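# Sort carabiners with sticking gates into the grey tray

## Task

Find every carabiner whose gate stays open after being pushed open instead of springing closed, and place each of them in the grey tray; leave every carabiner with a working gate on the table outside the tray. At the end both grippers must have released everything and moved away, and the result only counts if everything stays where it is without the robot holding it. Nothing may be knocked or put off the table.

## Robot and tools

Robot: two arms, left_arm and right_arm, each with six joints and a parallel gripper. A part being held may occasionally be tugged, and loose objects may be nudged by an outside disturbance.

Frame: all reported poses share one scene frame. The origin sits on the table top midway between the arms, +z is up, +x points out across the table, and left_arm is on the +y side. The arm names do not match the left or right side of any image. Printed hand positions can be off, more so at long reach.

Tool execute_actions, argument actions: a list holding one item or nothing, plus optional pictures (true or false).
- Empty list: no command is sent. It returns the state and the camera pictures.
- Action: {"rows": [[...]], "steps": n}, with 1 to 15 rows and n from 4 to 15 (default 15). Each control step lasts 1/30 s and uses one row. If there are fewer rows than steps, the last row repeats.
- Wait: {"steps": n}, with n up to 300 and no rows. It sends nothing and returns after n steps, counted from the previous result. Time spent composing the reply counts toward those steps.
A refused call sends nothing.

Each row has 18 numbers, each in [-1, 1], and both arms are always included. The order is: left_arm joints 1-6, then left position, force_limit and speed, then the same nine for right_arm. Joint order is waist, shoulder, elbow, forearm roll, wrist pitch, wrist roll.

Joint values are offsets, not targets. They are measured from the joint angles in the latest result that printed them. Before any such result, and for later calls within one reply, they are measured from where the arm is when the action begins. They are never measured from the previous row. A row of zeros therefore drives the arm back to that reference. Scale: 1.0 equals 1.398 rad for waist and shoulder, 2.097 rad for elbow, and 2.622 rad for the three wrist joints.

Joint ranges in rad are ±6.283 for all joints except the elbow, which is ±2.792. The true ends may differ by 0.010. A call is refused if it asks for more than 0.010 beyond a range end. A request past the real end, outward from the current angle, is clipped, and the result may then report "joint sent to its limit". No such message does not prove there is room left.

Motion limits:
- Top joint speeds are 2.09 rad/s for waist and shoulder, 3.14 for elbow and 3.93 for the wrist joints. Reaching top speed takes 0.3 s, and all joints of an arm are timed to finish together.
- Each step's target is kept within a lead of the measured angle: 0.456 rad for waist and shoulder, 0.683 for elbow, 0.854 for the wrist joints.
- Targets are also scaled back if they would move the gripper more than 70 mm from where it is.
- Large moves therefore take several calls.

Gripper numbers are absolute settings, not offsets.
- position: +1 is fully open (140 mm). The pads touch at about -0.8. At -1 the fingers close until they are blocked.
- force_limit: at -1 about 14 N, at 0 about 60 N, at +1 about 107 N, for parts up to 40 mm wide.
- speed: at -1 about 30 mm/s, at 0 about 140, at +1 about 250.
- To leave a gripper unchanged, resend its previous three values. A 0 is a real command.
- To grip, send position -1 and look for object_status 2.
- To squeeze harder while status is 2, raise force_limit and change position by at least 0.01, for example to -0.98.
- Fingers point along the gripper's +z axis and close along its y axis. end_effector_position is the point between the closed pads. The fingertips reach about 33 mm past that point when closed and 9 mm when fully open. Closing moves the tips about 24 mm further out, so allow for this above surfaces.

object_status: 0 moving, 1 blocked while opening, 2 blocked while closing (an object is held), 3 reached the target or pads met (a thin item may still be held). position_measured is in counts, not millimetres: 3 is open and 230 is closed.

Results:
- A state line per arm gives the gripper position in m, quat wxyz, and linear and angular velocities.
- Joint positions, velocities and torques are given per arm in column order. Torques carry offsets and noise.
- "joint command not followed" means a clearance check altered the joint targets. HELD marks steps where a row was not sent, fully or partly.
- MOTOR HOT warns of overheating from holding loads. If the limit is reached, an OVER-TEMPERATURE FAULT brakes that arm.
- Each result is captured 4 steps before its action ends. Those steps run afterward.
- Between calls the arms keep moving toward the last target until they settle.

Faults: an arm halts for 10 s and gives way to contact if joint torque reaches its load limit or an outside force reaches 144 N. Load limits in N m: waist 319, shoulder 319, elbow 150, wrist joints 42.3. A held object's weight counts toward these. Avoid collisions between the arms, hard pushes, slams, drops and slips, and never let items leave the table.

Tool zoom_image: camera (cam_head_left, cam_head_right, cam_high or cam_low at 504x504; cam_left_wrist or cam_right_wrist at 616x616 fisheye) and region [x0, y0, x1, y1] in pixels from the top-left corner, at most 504 by 504. It zooms into that camera's latest image.

Tool finished_scene: pass scene, the current scene number. The next task arrives in its result.

Suggested workflow: look first. Test each gate by pushing it open and checking whether it springs back. Carry the sticking carabiners into the grey tray and keep the good ones outside it. Then open both grippers, withdraw the arms, confirm everything has settled, and call finished_scene.

Each tool is called after "Request:" by a JSON object that holds its "op" and its "data".

## Session

Request:
{"op": "execute_actions", "data": {"actions": []}}

Scene clock: 0.00 s of 6000.00 s.
left_arm: end_effector_position=(+0.0594, +0.2810, +0.2733) position_measured=3 object_status=3 end_effector_quat_wxyz=(+0.511, +0.275, +0.761, +0.291) end_effector_velocity=(+0.000, -0.000, -0.000) end_effector_angular_velocity=(-0.001, -0.000, +0.002) | right_arm: end_effector_position=(+0.3941, -0.5146, +0.1609) position_measured=3 object_status=3 end_effector_quat_wxyz=(-0.009, +0.586, +0.810, -0.018) end_effector_velocity=(+0.000, -0.000, +0.001) end_effector_angular_velocity=(+0.000, -0.001, -0.000)
Joint positions: left_arm=[-2.133  0.04   2.319  0.633  1.901  2.891] | right_arm=[ 0.099 -0.101  2.188 -0.01   1.093 -0.026]
Joint velocities: left_arm=[ 0.002  0.    -0.     0.    -0.    -0.001] | right_arm=[-0.    -0.001 -0.001 -0.     0.     0.   ]
Joint torques (N m, as the joint torque sensors report them, + toward a larger angle): no reading

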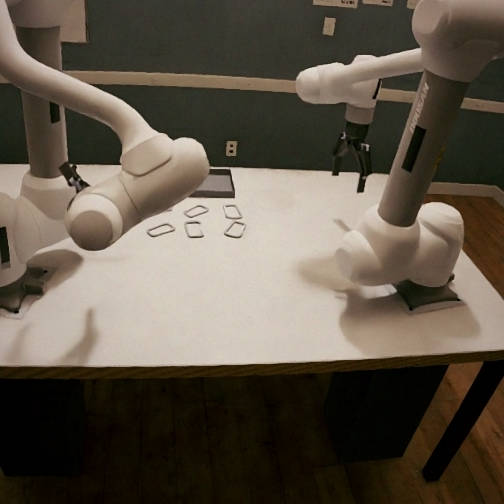

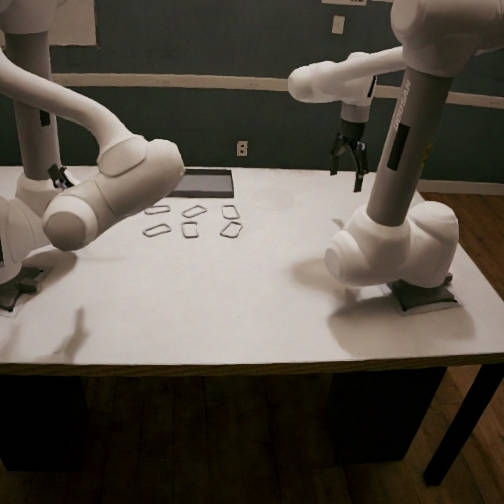

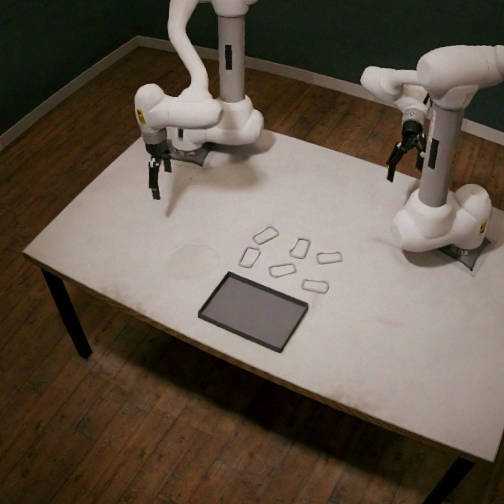

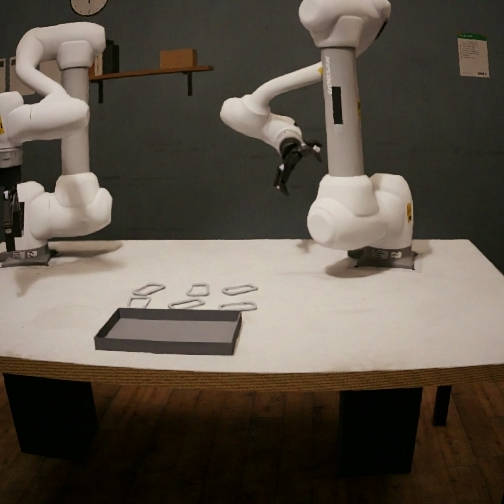

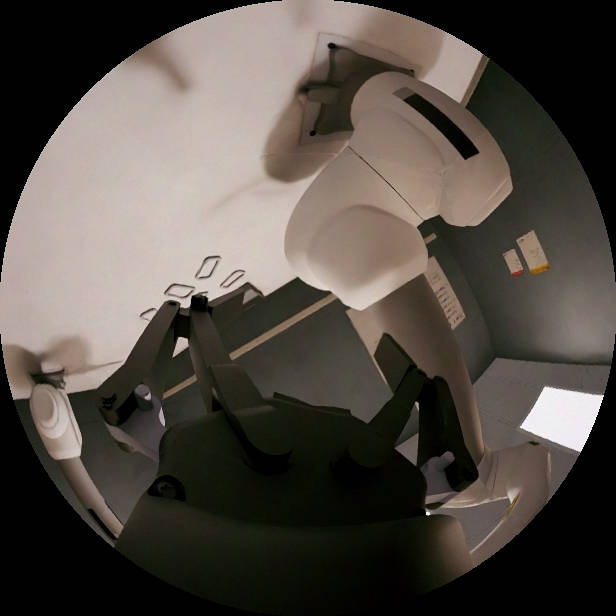

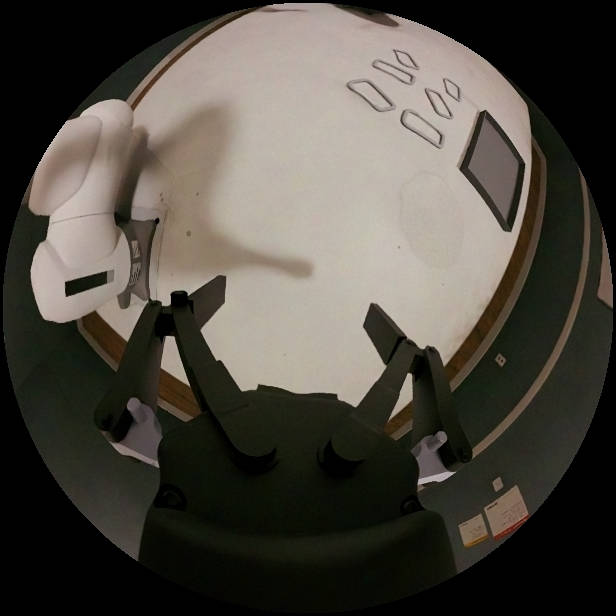

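Request:
{"op": "zoom_image", "data": {"camera": "cam_high", "region": [190, 210, 370, 360]}}

Request:
{"op": "zoom_image", "data": {"camera": "cam_right_wrist", "region": [330, 30, 540, 240]}}

Request:
{"op": "zoom_image", "data": {"camera": "cam_head_right", "region": [130, 160, 260, 250]}}

Region (190, 210, 370, 360) of cam_high's 504x504 image, scaled by 2.800, with more detail than that image has.

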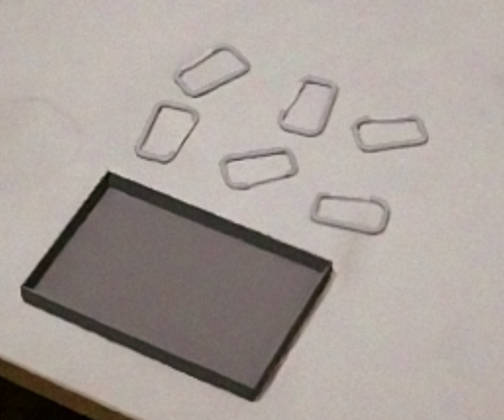

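Region (330, 30, 540, 240) of cam_right_wrist's 616x616 image, scaled by 2.400, with more detail than that image has.

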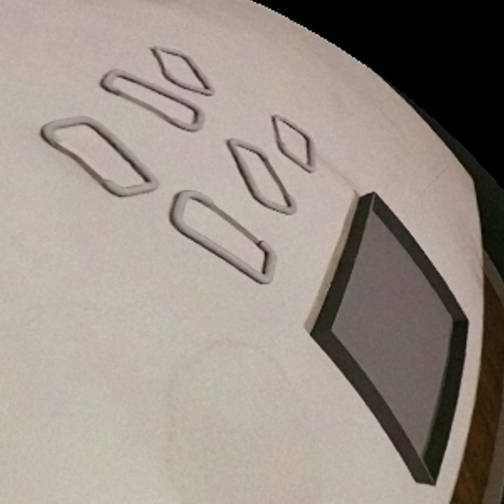

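Region (130, 160, 260, 250) of cam_head_right's 504x504 image, scaled by 3.877, with more detail than that image has; it fills the top 349 rows of this view, and the rest is white.

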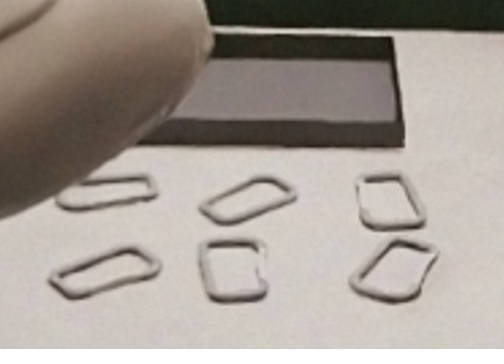

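Request:
{"op": "execute_actions", "data": {"actions": [{"rows":[[0.9,0.07,-0.307,-0.241,-0.219,0,1,0,0,0,0,0,0,0,0,1,0,0]],"steps":15}]}}

Request:
{"op": "execute_actions", "data": {"actions": [{"steps":45}]}}

Scene clock: 2.63 s of 6000.00 s.
left_arm: end_effector_position=(-0.0194, +0.2019, +0.2299) position_measured=3 object_status=3 end_effector_quat_wxyz=(+0.314, +0.196, +0.900, +0.231) end_effector_velocity=(-0.193, -0.330, -0.055) end_effector_angular_velocity=(-0.586, +1.226, +0.876) | right_arm: end_effector_position=(+0.3941, -0.5146, +0.1609) position_measured=3 object_status=3 end_effector_quat_wxyz=(-0.009, +0.586, +0.810, -0.018) end_effector_velocity=(-0.000, -0.000, -0.000) end_effector_angular_velocity=(-0.000, +0.000, -0.000)
Joint positions: left_arm=[-1.943  0.076  2.081  0.401  1.689  2.891] | right_arm=[ 0.099 -0.101  2.188 -0.01   1.093 -0.026]
Joint velocities: left_arm=[ 0.699  0.109 -0.697 -0.684 -0.623 -0.001] | right_arm=[ 0.     0.     0.001  0.    -0.     0.   ]
Joint torques (N m, as the joint torque sensors report them, + toward a larger angle): left_arm=[  0.11 -38.68 -31.28   5.03   1.78   0.04] | right_arm=[  3.51 -24.52 -35.45   4.    -0.25  -0.43]
Steps of this call (steps 1 to 68: nothing new was sent; steps 69 to 79: the first 11 steps of this action). Readings (joint positions | what the end effector reports):
69: left_arm=[-2.133 0.040 2.318 0.633 1.901 2.891] | right_arm=[0.099 -0.101 2.188 -0.010 1.093 -0.026] | left_arm position_measured=3 object_status=3 | right_arm position_measured=3 object_status=3
70: left_arm=[-2.129 0.041 2.313 0.628 1.896 2.891] | right_arm=[0.099 -0.101 2.188 -0.010 1.093 -0.026] | left_arm position_measured=3 object_status=3 | right_arm position_measured=3 object_status=3
72: left_arm=[-2.100 0.047 2.271 0.587 1.859 2.891] | right_arm=[0.099 -0.101 2.188 -0.010 1.093 -0.026] | left_arm position_measured=3 object_status=3 | right_arm position_measured=3 object_status=3
76: left_arm=[-2.011 0.065 2.155 0.473 1.755 2.891] | right_arm=[0.099 -0.101 2.188 -0.010 1.093 -0.026] | left_arm position_measured=3 object_status=3 | right_arm position_measured=3 object_status=3
79: the state above

Scene clock: 4.13 s of 6000.00 s.
left_arm: end_effector_position=(+0.3389, +0.0125, +0.3001) position_measured=3 object_status=3 end_effector_quat_wxyz=(+0.001, -0.359, +0.933, -0.001) end_effector_velocity=(+0.025, +0.007, +0.003) end_effector_angular_velocity=(-0.017, +0.003, +0.048) | right_arm: end_effector_position=(+0.3941, -0.5146, +0.1609) position_measured=3 object_status=3 end_effector_quat_wxyz=(-0.009, +0.586, +0.810, -0.018) end_effector_velocity=(+0.000, +0.000, +0.001) end_effector_angular_velocity=(+0.001, -0.002, -0.001)
Joint positions: left_arm=[-0.877  0.138  1.675  0.002  1.327  2.891] | right_arm=[ 0.099 -0.101  2.188 -0.01   1.093 -0.026]
Joint velocities: left_arm=[ 0.046  0.003 -0.009 -0.011 -0.008  0.001] | right_arm=[-0.    -0.001  0.     0.    -0.     0.001]
Joint torques (N m, as the joint torque sensors report them, + toward a larger angle): left_arm=[ -5.2  -49.99 -38.15   4.64   0.46   0.03] | right_arm=[  3.32 -25.78 -34.82   3.94   0.    -0.4 ]
Kept back: nothing.
Steps of this call (steps 1 to 4: the last 4 steps of your previous action; steps 5 to 45: the robot went on to your last target). Readings (joint positions | what the end effector reports):
1: left_arm=[-1.919 0.079 2.058 0.378 1.669 2.891] | right_arm=[0.099 -0.101 2.188 -0.010 1.093 -0.026] | left_arm position_measured=3 object_status=3 | right_arm position_measured=3 object_status=3
2: left_arm=[-1.894 0.083 2.035 0.356 1.648 2.891] | right_arm=[0.099 -0.101 2.188 -0.010 1.093 -0.026] | left_arm position_measured=3 object_status=3 | right_arm position_measured=3 object_status=3
4: left_arm=[-1.844 0.089 1.993 0.314 1.610 2.891] | right_arm=[0.099 -0.101 2.188 -0.010 1.093 -0.026] | left_arm position_measured=3 object_status=3 | right_arm position_measured=3 object_status=3
8: left_arm=[-1.737 0.101 1.918 0.240 1.543 2.891] | right_arm=[0.099 -0.101 2.188 -0.010 1.093 -0.026] | left_arm position_measured=3 object_status=3 | right_arm position_measured=3 object_status=3
45: the state above

Request:
{"op": "execute_actions", "data": {"actions": [{"rows":[[0.243,0,0,0,0,0.1,1,0,0,0,0,0,0,0,0,1,0,0]],"steps":15}]}}

Request:
{"op": "execute_actions", "data": {"actions": [{"steps":12}], "pictures": true}}

Scene clock: 4.70 s of 6000.00 s.
left_arm: end_effector_position=(+0.4358, +0.0837, +0.3001) position_measured=3 object_status=3 end_effector_quat_wxyz=(+0.001, -0.380, +0.925, -0.001) end_effector_velocity=(+0.295, +0.266, -0.001) end_effector_angular_velocity=(+0.003, +0.001, +0.142) | right_arm: end_effector_position=(+0.3941, -0.5146, +0.1609) position_measured=3 object_status=3 end_effector_quat_wxyz=(-0.009, +0.586, +0.810, -0.018) end_effector_velocity=(+0.000, -0.000, -0.000) end_effector_angular_velocity=(-0.001, +0.001, +0.000)
Joint positions: left_arm=[-0.686  0.138  1.675  0.001  1.327  3.038] | right_arm=[ 0.099 -0.101  2.188 -0.01   1.093 -0.026]
Joint velocities: left_arm=[0.631 0.    0.001 0.    0.    0.489] | right_arm=[-0.     0.001 -0.001 -0.001  0.     0.   ]
Joint torques (N m, as the joint torque sensors report them, + toward a larger angle): left_arm=[ -1.37 -54.87 -38.8    5.15   0.23   0.  ] | right_arm=[  2.27 -25.69 -34.21   4.01  -0.08  -0.47]
Steps of this call (steps 1 to 6: the robot went on to your last target; steps 7 to 17: the first 11 steps of this action). Readings (joint positions | what the end effector reports):
7: left_arm=[-0.875 0.138 1.675 0.002 1.327 2.891] | right_arm=[0.099 -0.101 2.188 -0.010 1.093 -0.026] | left_arm position_measured=3 object_status=3 | right_arm position_measured=3 object_status=3
8: left_arm=[-0.871 0.138 1.675 0.001 1.327 2.893] | right_arm=[0.099 -0.101 2.188 -0.010 1.093 -0.026] | left_arm position_measured=3 object_status=3 | right_arm position_measured=3 object_status=3
10: left_arm=[-0.842 0.138 1.675 0.001 1.327 2.917] | right_arm=[0.099 -0.101 2.188 -0.010 1.093 -0.026] | left_arm position_measured=3 object_status=3 | right_arm position_measured=3 object_status=3
14: left_arm=[-0.750 0.138 1.675 0.001 1.327 2.988] | right_arm=[0.099 -0.101 2.188 -0.010 1.093 -0.026] | left_arm position_measured=3 object_status=3 | right_arm position_measured=3 object_status=3
17: the state above

Scene clock: 5.10 s of 6000.00 s.
left_arm: end_effector_position=(+0.4998, +0.1508, +0.3001) position_measured=3 object_status=3 end_effector_quat_wxyz=(+0.001, -0.395, +0.919, -0.000) end_effector_velocity=(+0.005, +0.007, +0.000) end_effector_angular_velocity=(+0.001, +0.000, +0.005) | right_arm: end_effector_position=(+0.3941, -0.5146, +0.1609) position_measured=3 object_status=3 end_effector_quat_wxyz=(-0.009, +0.586, +0.810, -0.018) end_effector_velocity=(-0.000, +0.000, -0.001) end_effector_angular_velocity=(+0.001, +0.002, +0.000)
Joint positions: left_arm=[-0.539  0.138  1.675  0.002  1.327  3.152] | right_arm=[ 0.099 -0.101  2.188 -0.01   1.093 -0.026]
Joint velocities: left_arm=[ 0.014 -0.    -0.     0.001  0.001  0.008] | right_arm=[ 0.001  0.001  0.     0.001 -0.    -0.   ]
Joint torques (N m, as the joint torque sensors report them, + toward a larger angle): left_arm=[ -3.28 -53.79 -38.64   5.11  -0.17   0.24] | right_arm=[  3.04 -25.95 -34.48   4.1   -0.19  -0.34]
Kept back: nothing.
Steps of this call (steps 1 to 4: the last 4 steps of your previous action; steps 5 to 12: the robot went on to your last target). Readings (joint positions | what the end effector reports):
1: left_arm=[-0.664 0.138 1.675 0.001 1.327 3.054] | right_arm=[0.099 -0.101 2.188 -0.010 1.093 -0.026] | left_arm position_measured=3 object_status=3 | right_arm position_measured=3 object_status=3
2: left_arm=[-0.643 0.138 1.675 0.002 1.327 3.071] | right_arm=[0.099 -0.101 2.188 -0.010 1.093 -0.026] | left_arm position_measured=3 object_status=3 | right_arm position_measured=3 object_status=3
4: left_arm=[-0.601 0.138 1.675 0.002 1.327 3.104] | right_arm=[0.099 -0.101 2.188 -0.010 1.093 -0.026] | left_arm position_measured=3 object_status=3 | right_arm position_measured=3 object_status=3
8: left_arm=[-0.545 0.138 1.675 0.002 1.327 3.147] | right_arm=[0.099 -0.101 2.188 -0.010 1.093 -0.026] | left_arm position_measured=3 object_status=3 | right_arm position_measured=3 object_status=3
12: the state above

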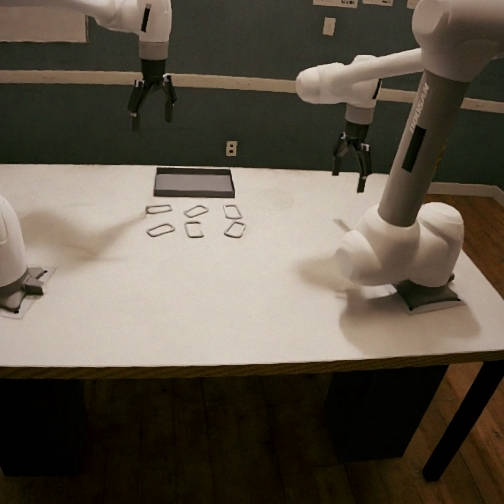

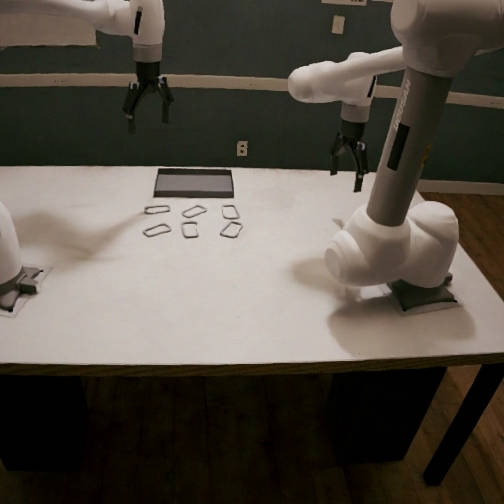

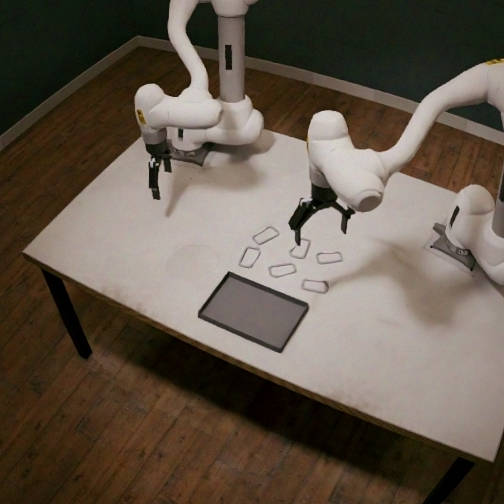

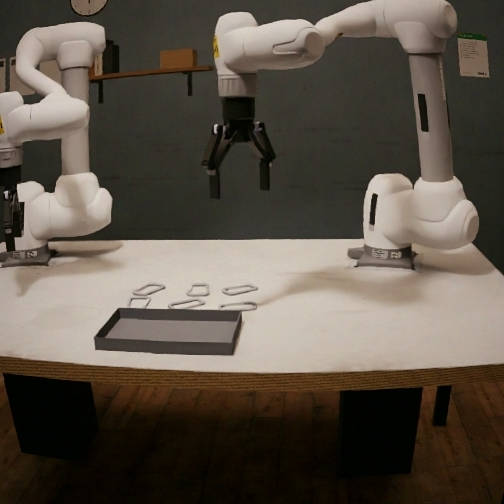

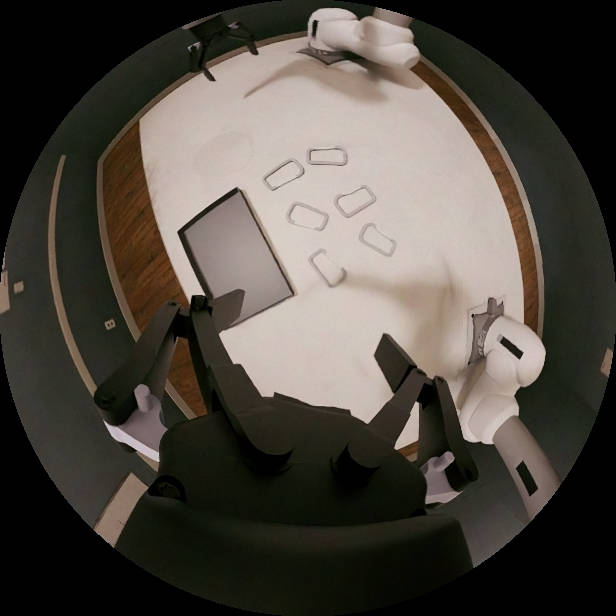

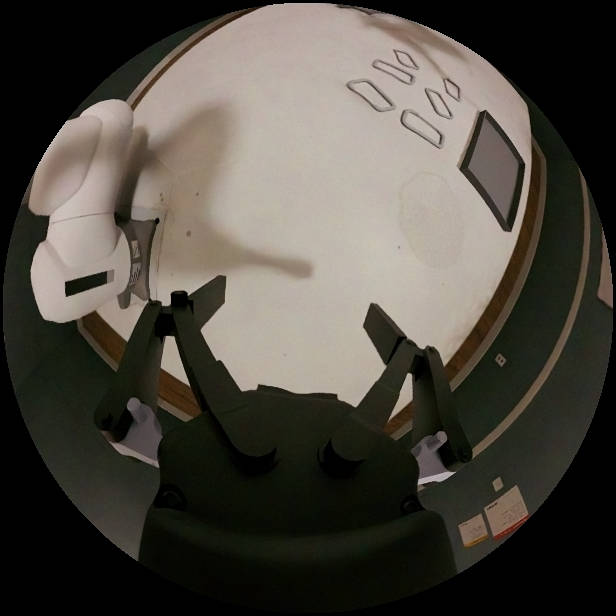

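Request:
{"op": "execute_actions", "data": {"actions": [{"rows":[[0,0.066,0.0854,0,-0.103,0,1,0,0,0,0,0,0,0,0,1,0,0]],"steps":15}]}}

Request:
{"op": "execute_actions", "data": {"actions": [{"steps":6}], "pictures": true}}

Scene clock: 6.07 s of 6000.00 s.
left_arm: end_effector_position=(+0.5012, +0.1496, +0.1659) position_measured=3 object_status=3 end_effector_quat_wxyz=(+0.001, -0.395, +0.919, +0.000) end_effector_velocity=(-0.023, +0.017, -0.287) end_effector_angular_velocity=(+0.001, +0.005, +0.004) | right_arm: end_effector_position=(+0.3941, -0.5146, +0.1609) position_measured=3 object_status=3 end_effector_quat_wxyz=(-0.009, +0.586, +0.810, -0.018) end_effector_velocity=(-0.000, +0.000, +0.000) end_effector_angular_velocity=(+0.000, -0.000, -0.001)
Joint positions: left_arm=[-0.538  0.219  1.834  0.002  1.089  3.153] | right_arm=[ 0.099 -0.101  2.188 -0.01   1.093 -0.026]
Joint velocities: left_arm=[-0.003  0.182  0.348 -0.002 -0.526 -0.007] | right_arm=[ 0.    -0.001  0.     0.     0.     0.001]
Joint torques (N m, as the joint torque sensors report them, + toward a larger angle): left_arm=[  3.32 -80.12 -45.73   6.22   0.17  -0.26] | right_arm=[  2.26 -25.34 -35.09   3.63   0.01  -0.45]
Steps of this call (steps 1 to 18: the robot went on to your last target; steps 19 to 29: the first 11 steps of this action). Readings (joint positions | what the end effector reports):
19: left_arm=[-0.538 0.138 1.675 0.002 1.327 3.153] | right_arm=[0.099 -0.101 2.188 -0.010 1.093 -0.026] | left_arm position_measured=3 object_status=3 | right_arm position_measured=3 object_status=3
20: left_arm=[-0.538 0.139 1.680 0.002 1.321 3.153] | right_arm=[0.099 -0.101 2.188 -0.010 1.093 -0.026] | left_arm position_measured=3 object_status=3 | right_arm position_measured=3 object_status=3
22: left_arm=[-0.538 0.157 1.714 0.002 1.269 3.153] | right_arm=[0.099 -0.101 2.188 -0.010 1.093 -0.026] | left_arm position_measured=3 object_status=3 | right_arm position_measured=3 object_status=3
26: left_arm=[-0.538 0.194 1.785 0.002 1.161 3.153] | right_arm=[0.099 -0.101 2.188 -0.010 1.093 -0.026] | left_arm position_measured=3 object_status=3 | right_arm position_measured=3 object_status=3
29: the state above

Scene clock: 6.27 s of 6000.00 s.
left_arm: end_effector_position=(+0.4999, +0.1507, +0.1498) position_measured=3 object_status=3 end_effector_quat_wxyz=(+0.001, -0.395, +0.919, +0.000) end_effector_velocity=(-0.002, -0.000, -0.010) end_effector_angular_velocity=(+0.001, +0.000, -0.004) | right_arm: end_effector_position=(+0.3941, -0.5146, +0.1609) position_measured=3 object_status=3 end_effector_quat_wxyz=(-0.009, +0.586, +0.810, -0.018) end_effector_velocity=(-0.000, -0.000, +0.000) end_effector_angular_velocity=(+0.001, -0.001, -0.000)
Joint positions: left_arm=[-0.539  0.229  1.854  0.002  1.058  3.152] | right_arm=[ 0.099 -0.101  2.188 -0.01   1.093 -0.026]
Joint velocities: left_arm=[-0.003  0.006  0.012  0.001 -0.017 -0.   ] | right_arm=[-0.001 -0.001  0.001  0.    -0.    -0.   ]
Joint torques (N m, as the joint torque sensors report them, + toward a larger angle): left_arm=[ -0.28 -58.72 -35.32   4.75  -0.01   0.06] | right_arm=[  4.31 -25.08 -35.02   3.93  -0.1   -0.3 ]
Kept back: nothing.
Steps of this call (steps 1 to 4: the last 4 steps of your previous action; steps 5 to 6: the robot went on to your last target). Readings (joint positions | what the end effector reports):
1: left_arm=[-0.539 0.224 1.843 0.002 1.074 3.153] | right_arm=[0.099 -0.101 2.188 -0.010 1.093 -0.026] | left_arm position_measured=3 object_status=3 | right_arm position_measured=3 object_status=3
2: left_arm=[-0.539 0.227 1.848 0.002 1.066 3.152] | right_arm=[0.099 -0.101 2.188 -0.010 1.093 -0.026] | left_arm position_measured=3 object_status=3 | right_arm position_measured=3 object_status=3
4: left_arm=[-0.539 0.229 1.852 0.002 1.060 3.152] | right_arm=[0.099 -0.101 2.188 -0.010 1.093 -0.026] | left_arm position_measured=3 object_status=3 | right_arm position_measured=3 object_status=3
6: the state above

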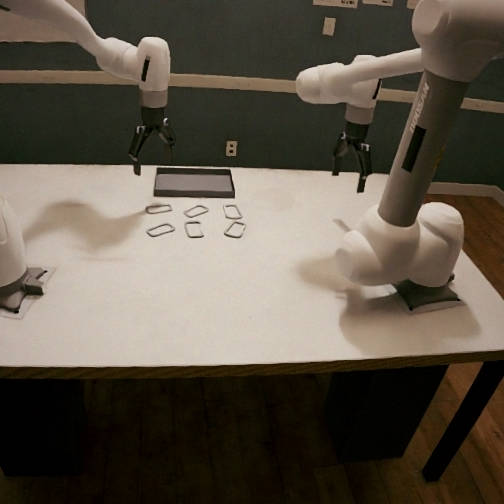

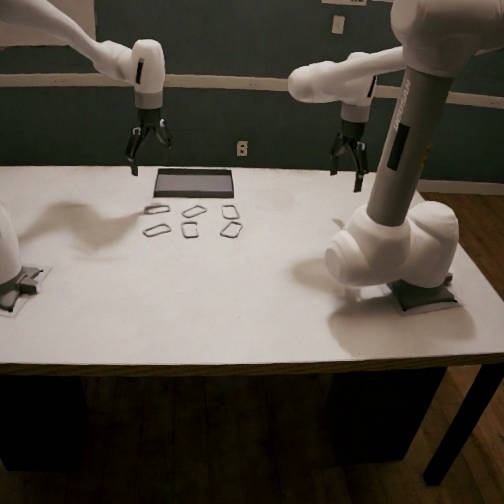

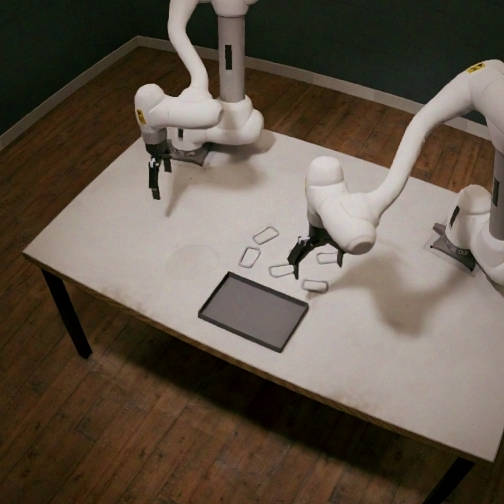

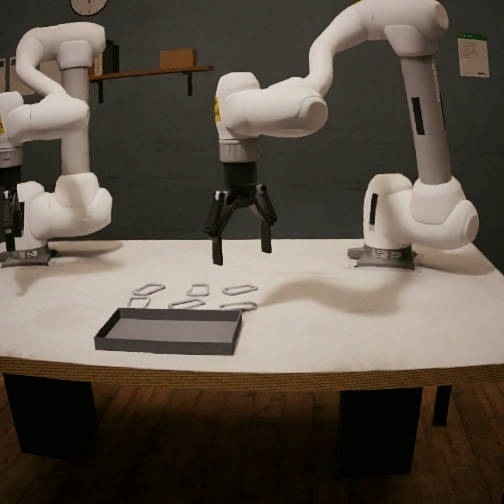

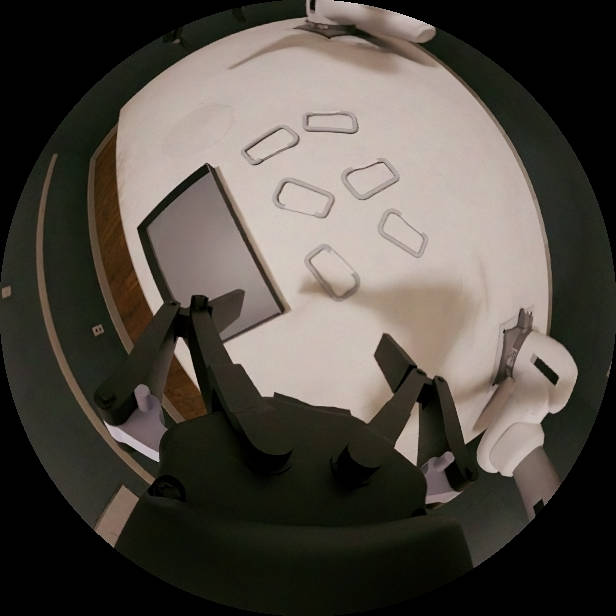

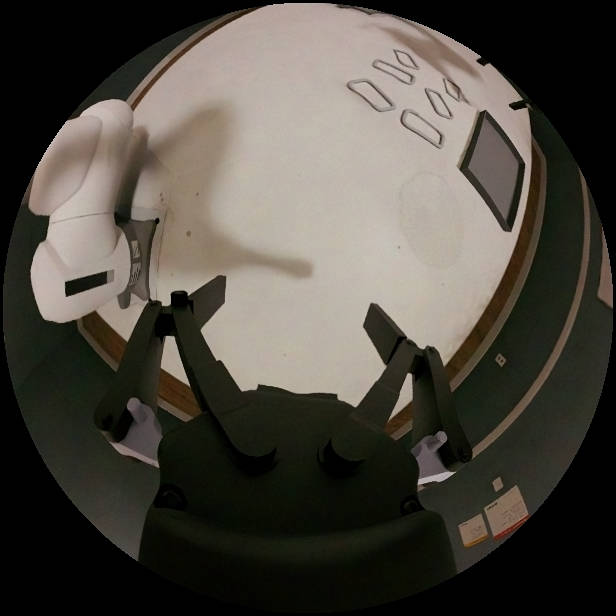

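Request:
{"op": "zoom_image", "data": {"camera": "cam_left_wrist", "region": [230, 95, 450, 315]}}

Region (230, 95, 450, 315) of cam_left_wrist's 616x616 image, scaled by 2.291, with more detail than that image has.

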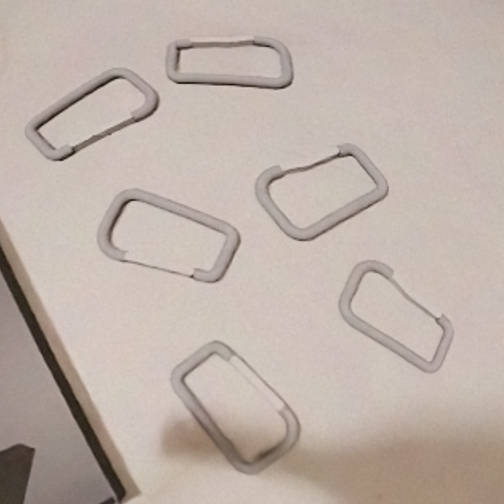

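Request:
{"op": "execute_actions", "data": {"actions": [{"rows":[[-0.05,-0.004,0.0537,0,-0.041,-0.402,0.1,-0.5,0,0,0,0,0,0,0,1,0,0]],"steps":15}]}}

Request:
{"op": "execute_actions", "data": {"actions": [{"steps":10}], "pictures": true}}

Scene clock: 8.17 s of 6000.00 s.
left_arm: end_effector_position=(+0.4621, +0.1446, +0.1138) position_measured=74 object_status=0 end_effector_quat_wxyz=(-0.001, +0.658, -0.753, +0.000) end_effector_velocity=(-0.134, -0.015, -0.119) end_effector_angular_velocity=(-0.008, -0.005, +2.767) | right_arm: end_effector_position=(+0.3941, -0.5146, +0.1609) position_measured=3 object_status=3 end_effector_quat_wxyz=(-0.009, +0.586, +0.810, -0.018) end_effector_velocity=(+0.000, -0.000, +0.000) end_effector_angular_velocity=(-0.001, -0.000, +0.001)
Joint positions: left_arm=[-0.588  0.226  1.934  0.002  0.981  2.477] | right_arm=[ 0.099 -0.101  2.188 -0.01   1.093 -0.026]
Joint velocities: left_arm=[-0.177 -0.016  0.278  0.001 -0.266 -2.944] | right_arm=[ 0.001  0.    -0.    -0.001  0.    -0.   ]
Joint torques (N m, as the joint torque sensors report them, + toward a larger angle): left_arm=[  1.71 -58.08 -35.25   4.97   0.43  -0.14] | right_arm=[  2.14 -25.61 -34.17   3.96   0.04  -0.23]
Steps of this call (steps 1 to 30: the robot went on to your last target; steps 31 to 46: nothing new was sent; steps 47 to 57: the first 11 steps of this action). Readings (joint positions | what the end effector reports):
47: left_arm=[-0.539 0.230 1.854 0.002 1.057 3.152] | right_arm=[0.099 -0.101 2.188 -0.010 1.093 -0.026] | left_arm position_measured=3 object_status=0 | right_arm position_measured=3 object_status=3
48: left_arm=[-0.539 0.230 1.855 0.002 1.056 3.145] | right_arm=[0.099 -0.101 2.188 -0.010 1.093 -0.026] | left_arm position_measured=6 object_status=0 | right_arm position_measured=3 object_status=3
50: left_arm=[-0.544 0.230 1.863 0.002 1.049 3.089] | right_arm=[0.099 -0.101 2.188 -0.010 1.093 -0.026] | left_arm position_measured=21 object_status=0 | right_arm position_measured=3 object_status=3
54: left_arm=[-0.567 0.228 1.899 0.002 1.014 2.804] | right_arm=[0.099 -0.101 2.188 -0.010 1.093 -0.026] | left_arm position_measured=51 object_status=0 | right_arm position_measured=3 object_status=3
57: the state above

Scene clock: 8.50 s of 6000.00 s.
left_arm: end_effector_position=(+0.4465, +0.1435, +0.1001) position_measured=117 object_status=0 end_effector_quat_wxyz=(-0.001, +0.782, -0.623, +0.001) end_effector_velocity=(-0.000, -0.000, +0.001) end_effector_angular_velocity=(-0.002, -0.002, +0.006) | right_arm: end_effector_position=(+0.3941, -0.5146, +0.1609) position_measured=3 object_status=3 end_effector_quat_wxyz=(-0.009, +0.586, +0.810, -0.018) end_effector_velocity=(-0.000, -0.000, +0.000) end_effector_angular_velocity=(-0.000, -0.000, -0.001)
Joint positions: left_arm=[-0.608  0.224  1.966  0.002  0.951  2.099] | right_arm=[ 0.099 -0.101  2.188 -0.01   1.093 -0.026]
Joint velocities: left_arm=[-0.    -0.003  0.001  0.    -0.001 -0.007] | right_arm=[ 0.    -0.001  0.    -0.     0.     0.001]
Joint torques (N m, as the joint torque sensors report them, + toward a larger angle): left_arm=[ -0.11 -55.42 -33.11   4.32   0.2   -0.29] | right_arm=[  2.68 -26.34 -35.17   3.9   -0.12  -0.14]
Kept back: nothing.
Steps of this call (steps 1 to 4: the last 4 steps of your previous action; steps 5 to 10: the robot went on to your last target). Readings (joint positions | what the end effector reports):
1: left_arm=[-0.594 0.225 1.943 0.002 0.973 2.383] | right_arm=[0.099 -0.101 2.188 -0.010 1.093 -0.026] | left_arm position_measured=82 object_status=0 | right_arm position_measured=3 object_status=3
2: left_arm=[-0.598 0.225 1.950 0.002 0.966 2.303] | right_arm=[0.099 -0.101 2.188 -0.010 1.093 -0.026] | left_arm position_measured=89 object_status=0 | right_arm position_measured=3 object_status=3
4: left_arm=[-0.605 0.224 1.960 0.002 0.956 2.181] | right_arm=[0.099 -0.101 2.188 -0.010 1.093 -0.026] | left_arm position_measured=104 object_status=0 | right_arm position_measured=3 object_status=3
8: left_arm=[-0.608 0.224 1.966 0.002 0.951 2.100] | right_arm=[0.099 -0.101 2.188 -0.010 1.093 -0.026] | left_arm position_measured=117 object_status=0 | right_arm position_measured=3 object_status=3
10: the state above

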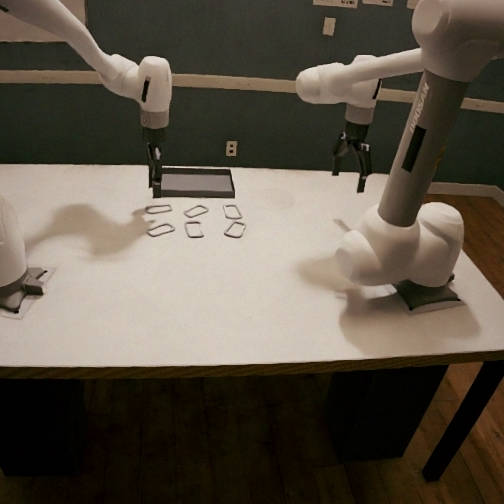

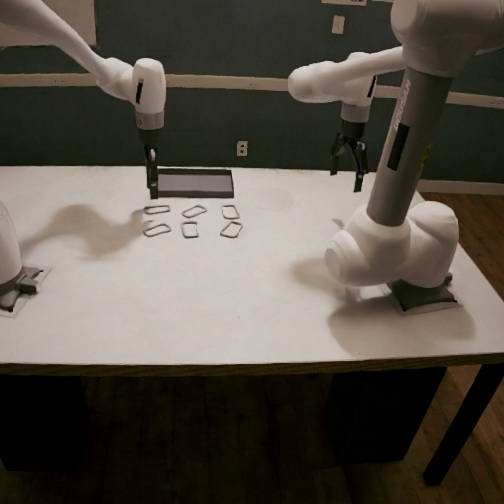

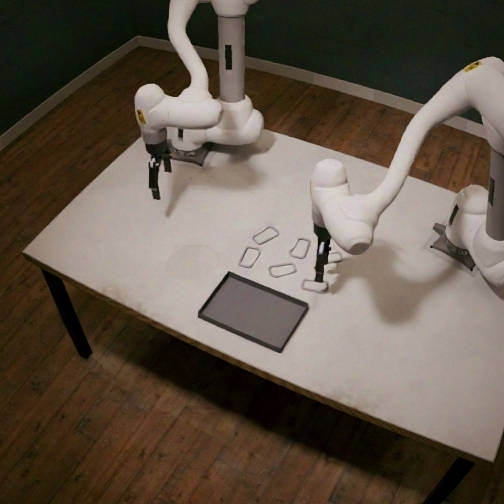

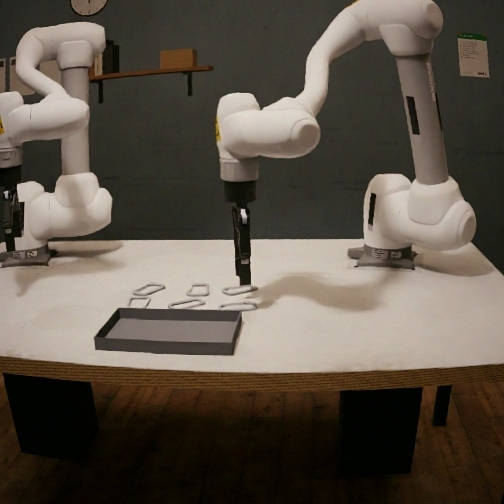

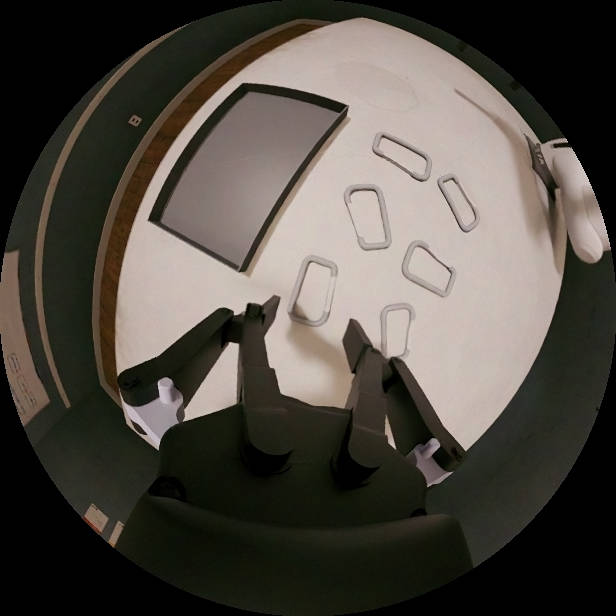

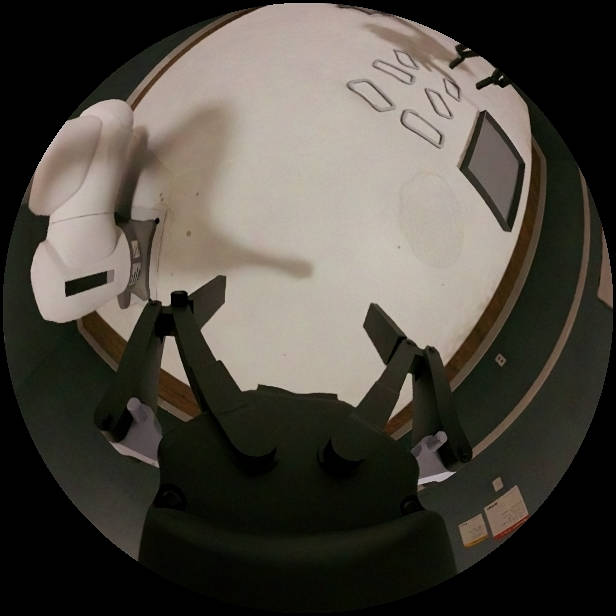

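Request:
{"op": "execute_actions", "data": {"actions": [{"rows":[[-0.008,0.0357,0.023,0,-0.037,-0.005,0.1,-0.5,0,0,0,0,0,0,0,1,0,0]],"steps":15}], "pictures": true}}

Scene clock: 9.17 s of 6000.00 s.
left_arm: end_effector_position=(+0.4391, +0.1418, +0.0501) position_measured=117 object_status=3 end_effector_quat_wxyz=(-0.001, +0.782, -0.623, +0.000) end_effector_velocity=(-0.003, -0.001, -0.008) end_effector_angular_velocity=(+0.001, +0.002, -0.002) | right_arm: end_effector_position=(+0.3941, -0.5146, +0.1609) position_measured=3 object_status=3 end_effector_quat_wxyz=(-0.009, +0.586, +0.810, -0.018) end_effector_velocity=(+0.000, -0.000, -0.000) end_effector_angular_velocity=(-0.001, -0.000, +0.000)
Joint positions: left_arm=[-0.62   0.273  2.014  0.002  0.855  2.086] | right_arm=[ 0.099 -0.101  2.188 -0.01   1.093 -0.026]
Joint velocities: left_arm=[-0.004  0.008  0.007 -0.001 -0.013 -0.002] | right_arm=[ 0.     0.001 -0.    -0.001 -0.     0.   ]
Joint torques (N m, as the joint torque sensors report them, + toward a larger angle): left_arm=[ -1.22 -61.25 -31.2    4.18   0.01   0.16] | right_arm=[  4.44 -25.5  -34.74   4.18  -0.06  -0.29]
Steps of this call (steps 1 to 9: the robot went on to your last target; steps 10 to 20: the first 11 steps of this action). Readings (joint positions | what the end effector reports):
10: left_arm=[-0.609 0.224 1.966 0.002 0.950 2.098] | right_arm=[0.099 -0.101 2.188 -0.010 1.093 -0.026] | left_arm position_measured=117 object_status=3 | right_arm position_measured=3 object_status=3
11: left_arm=[-0.609 0.227 1.969 0.002 0.944 2.098] | right_arm=[0.099 -0.101 2.188 -0.010 1.093 -0.026] | left_arm position_measured=117 object_status=3 | right_arm position_measured=3 object_status=3
13: left_arm=[-0.614 0.250 1.992 0.002 0.899 2.092] | right_arm=[0.099 -0.101 2.188 -0.010 1.093 -0.026] | left_arm position_measured=117 object_status=3 | right_arm position_measured=3 object_status=3
17: left_arm=[-0.619 0.272 2.012 0.002 0.858 2.086] | right_arm=[0.099 -0.101 2.188 -0.010 1.093 -0.026] | left_arm position_measured=117 object_status=3 | right_arm position_measured=3 object_status=3
20: the state above

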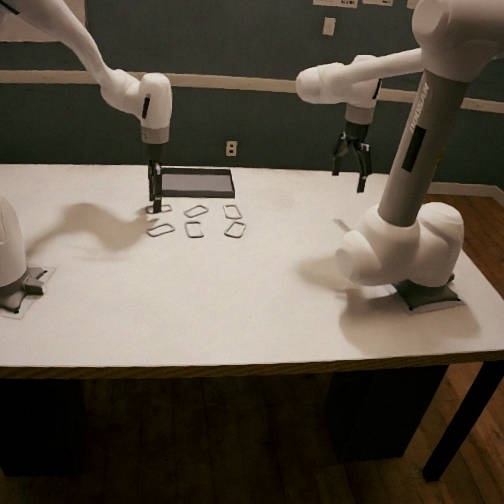

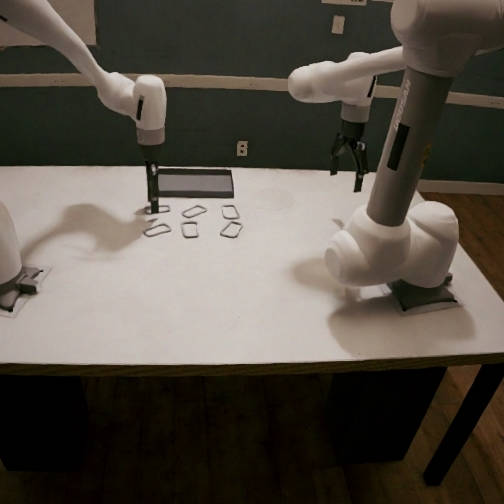

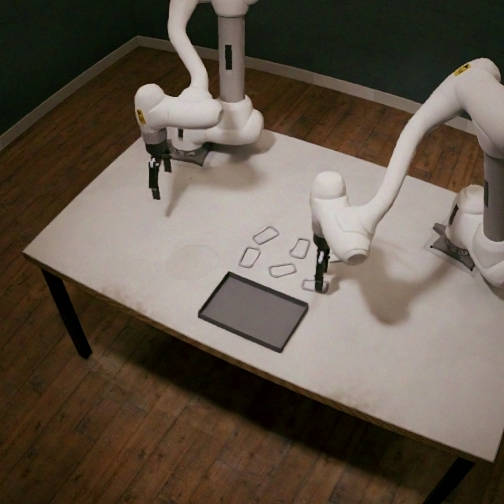

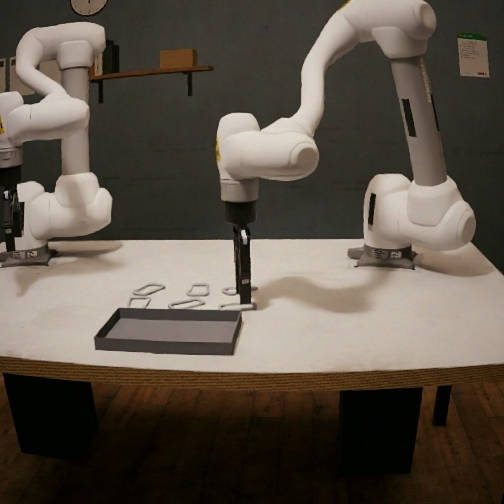

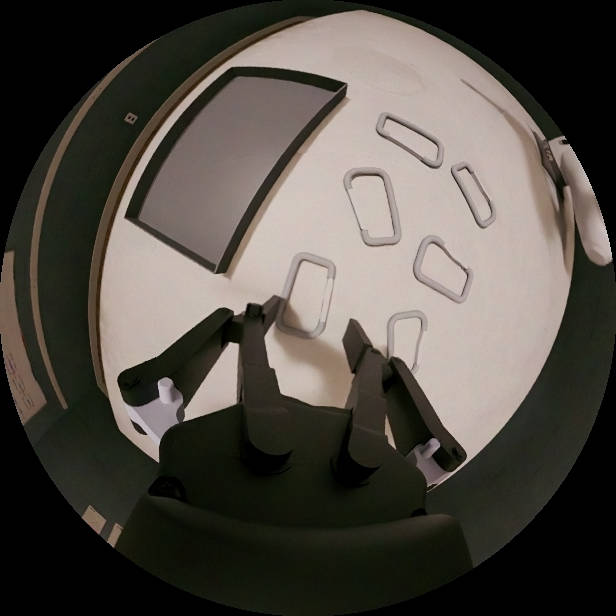

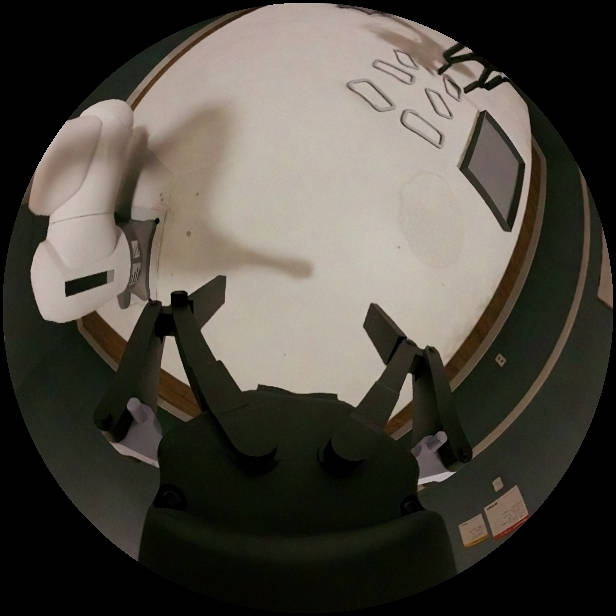

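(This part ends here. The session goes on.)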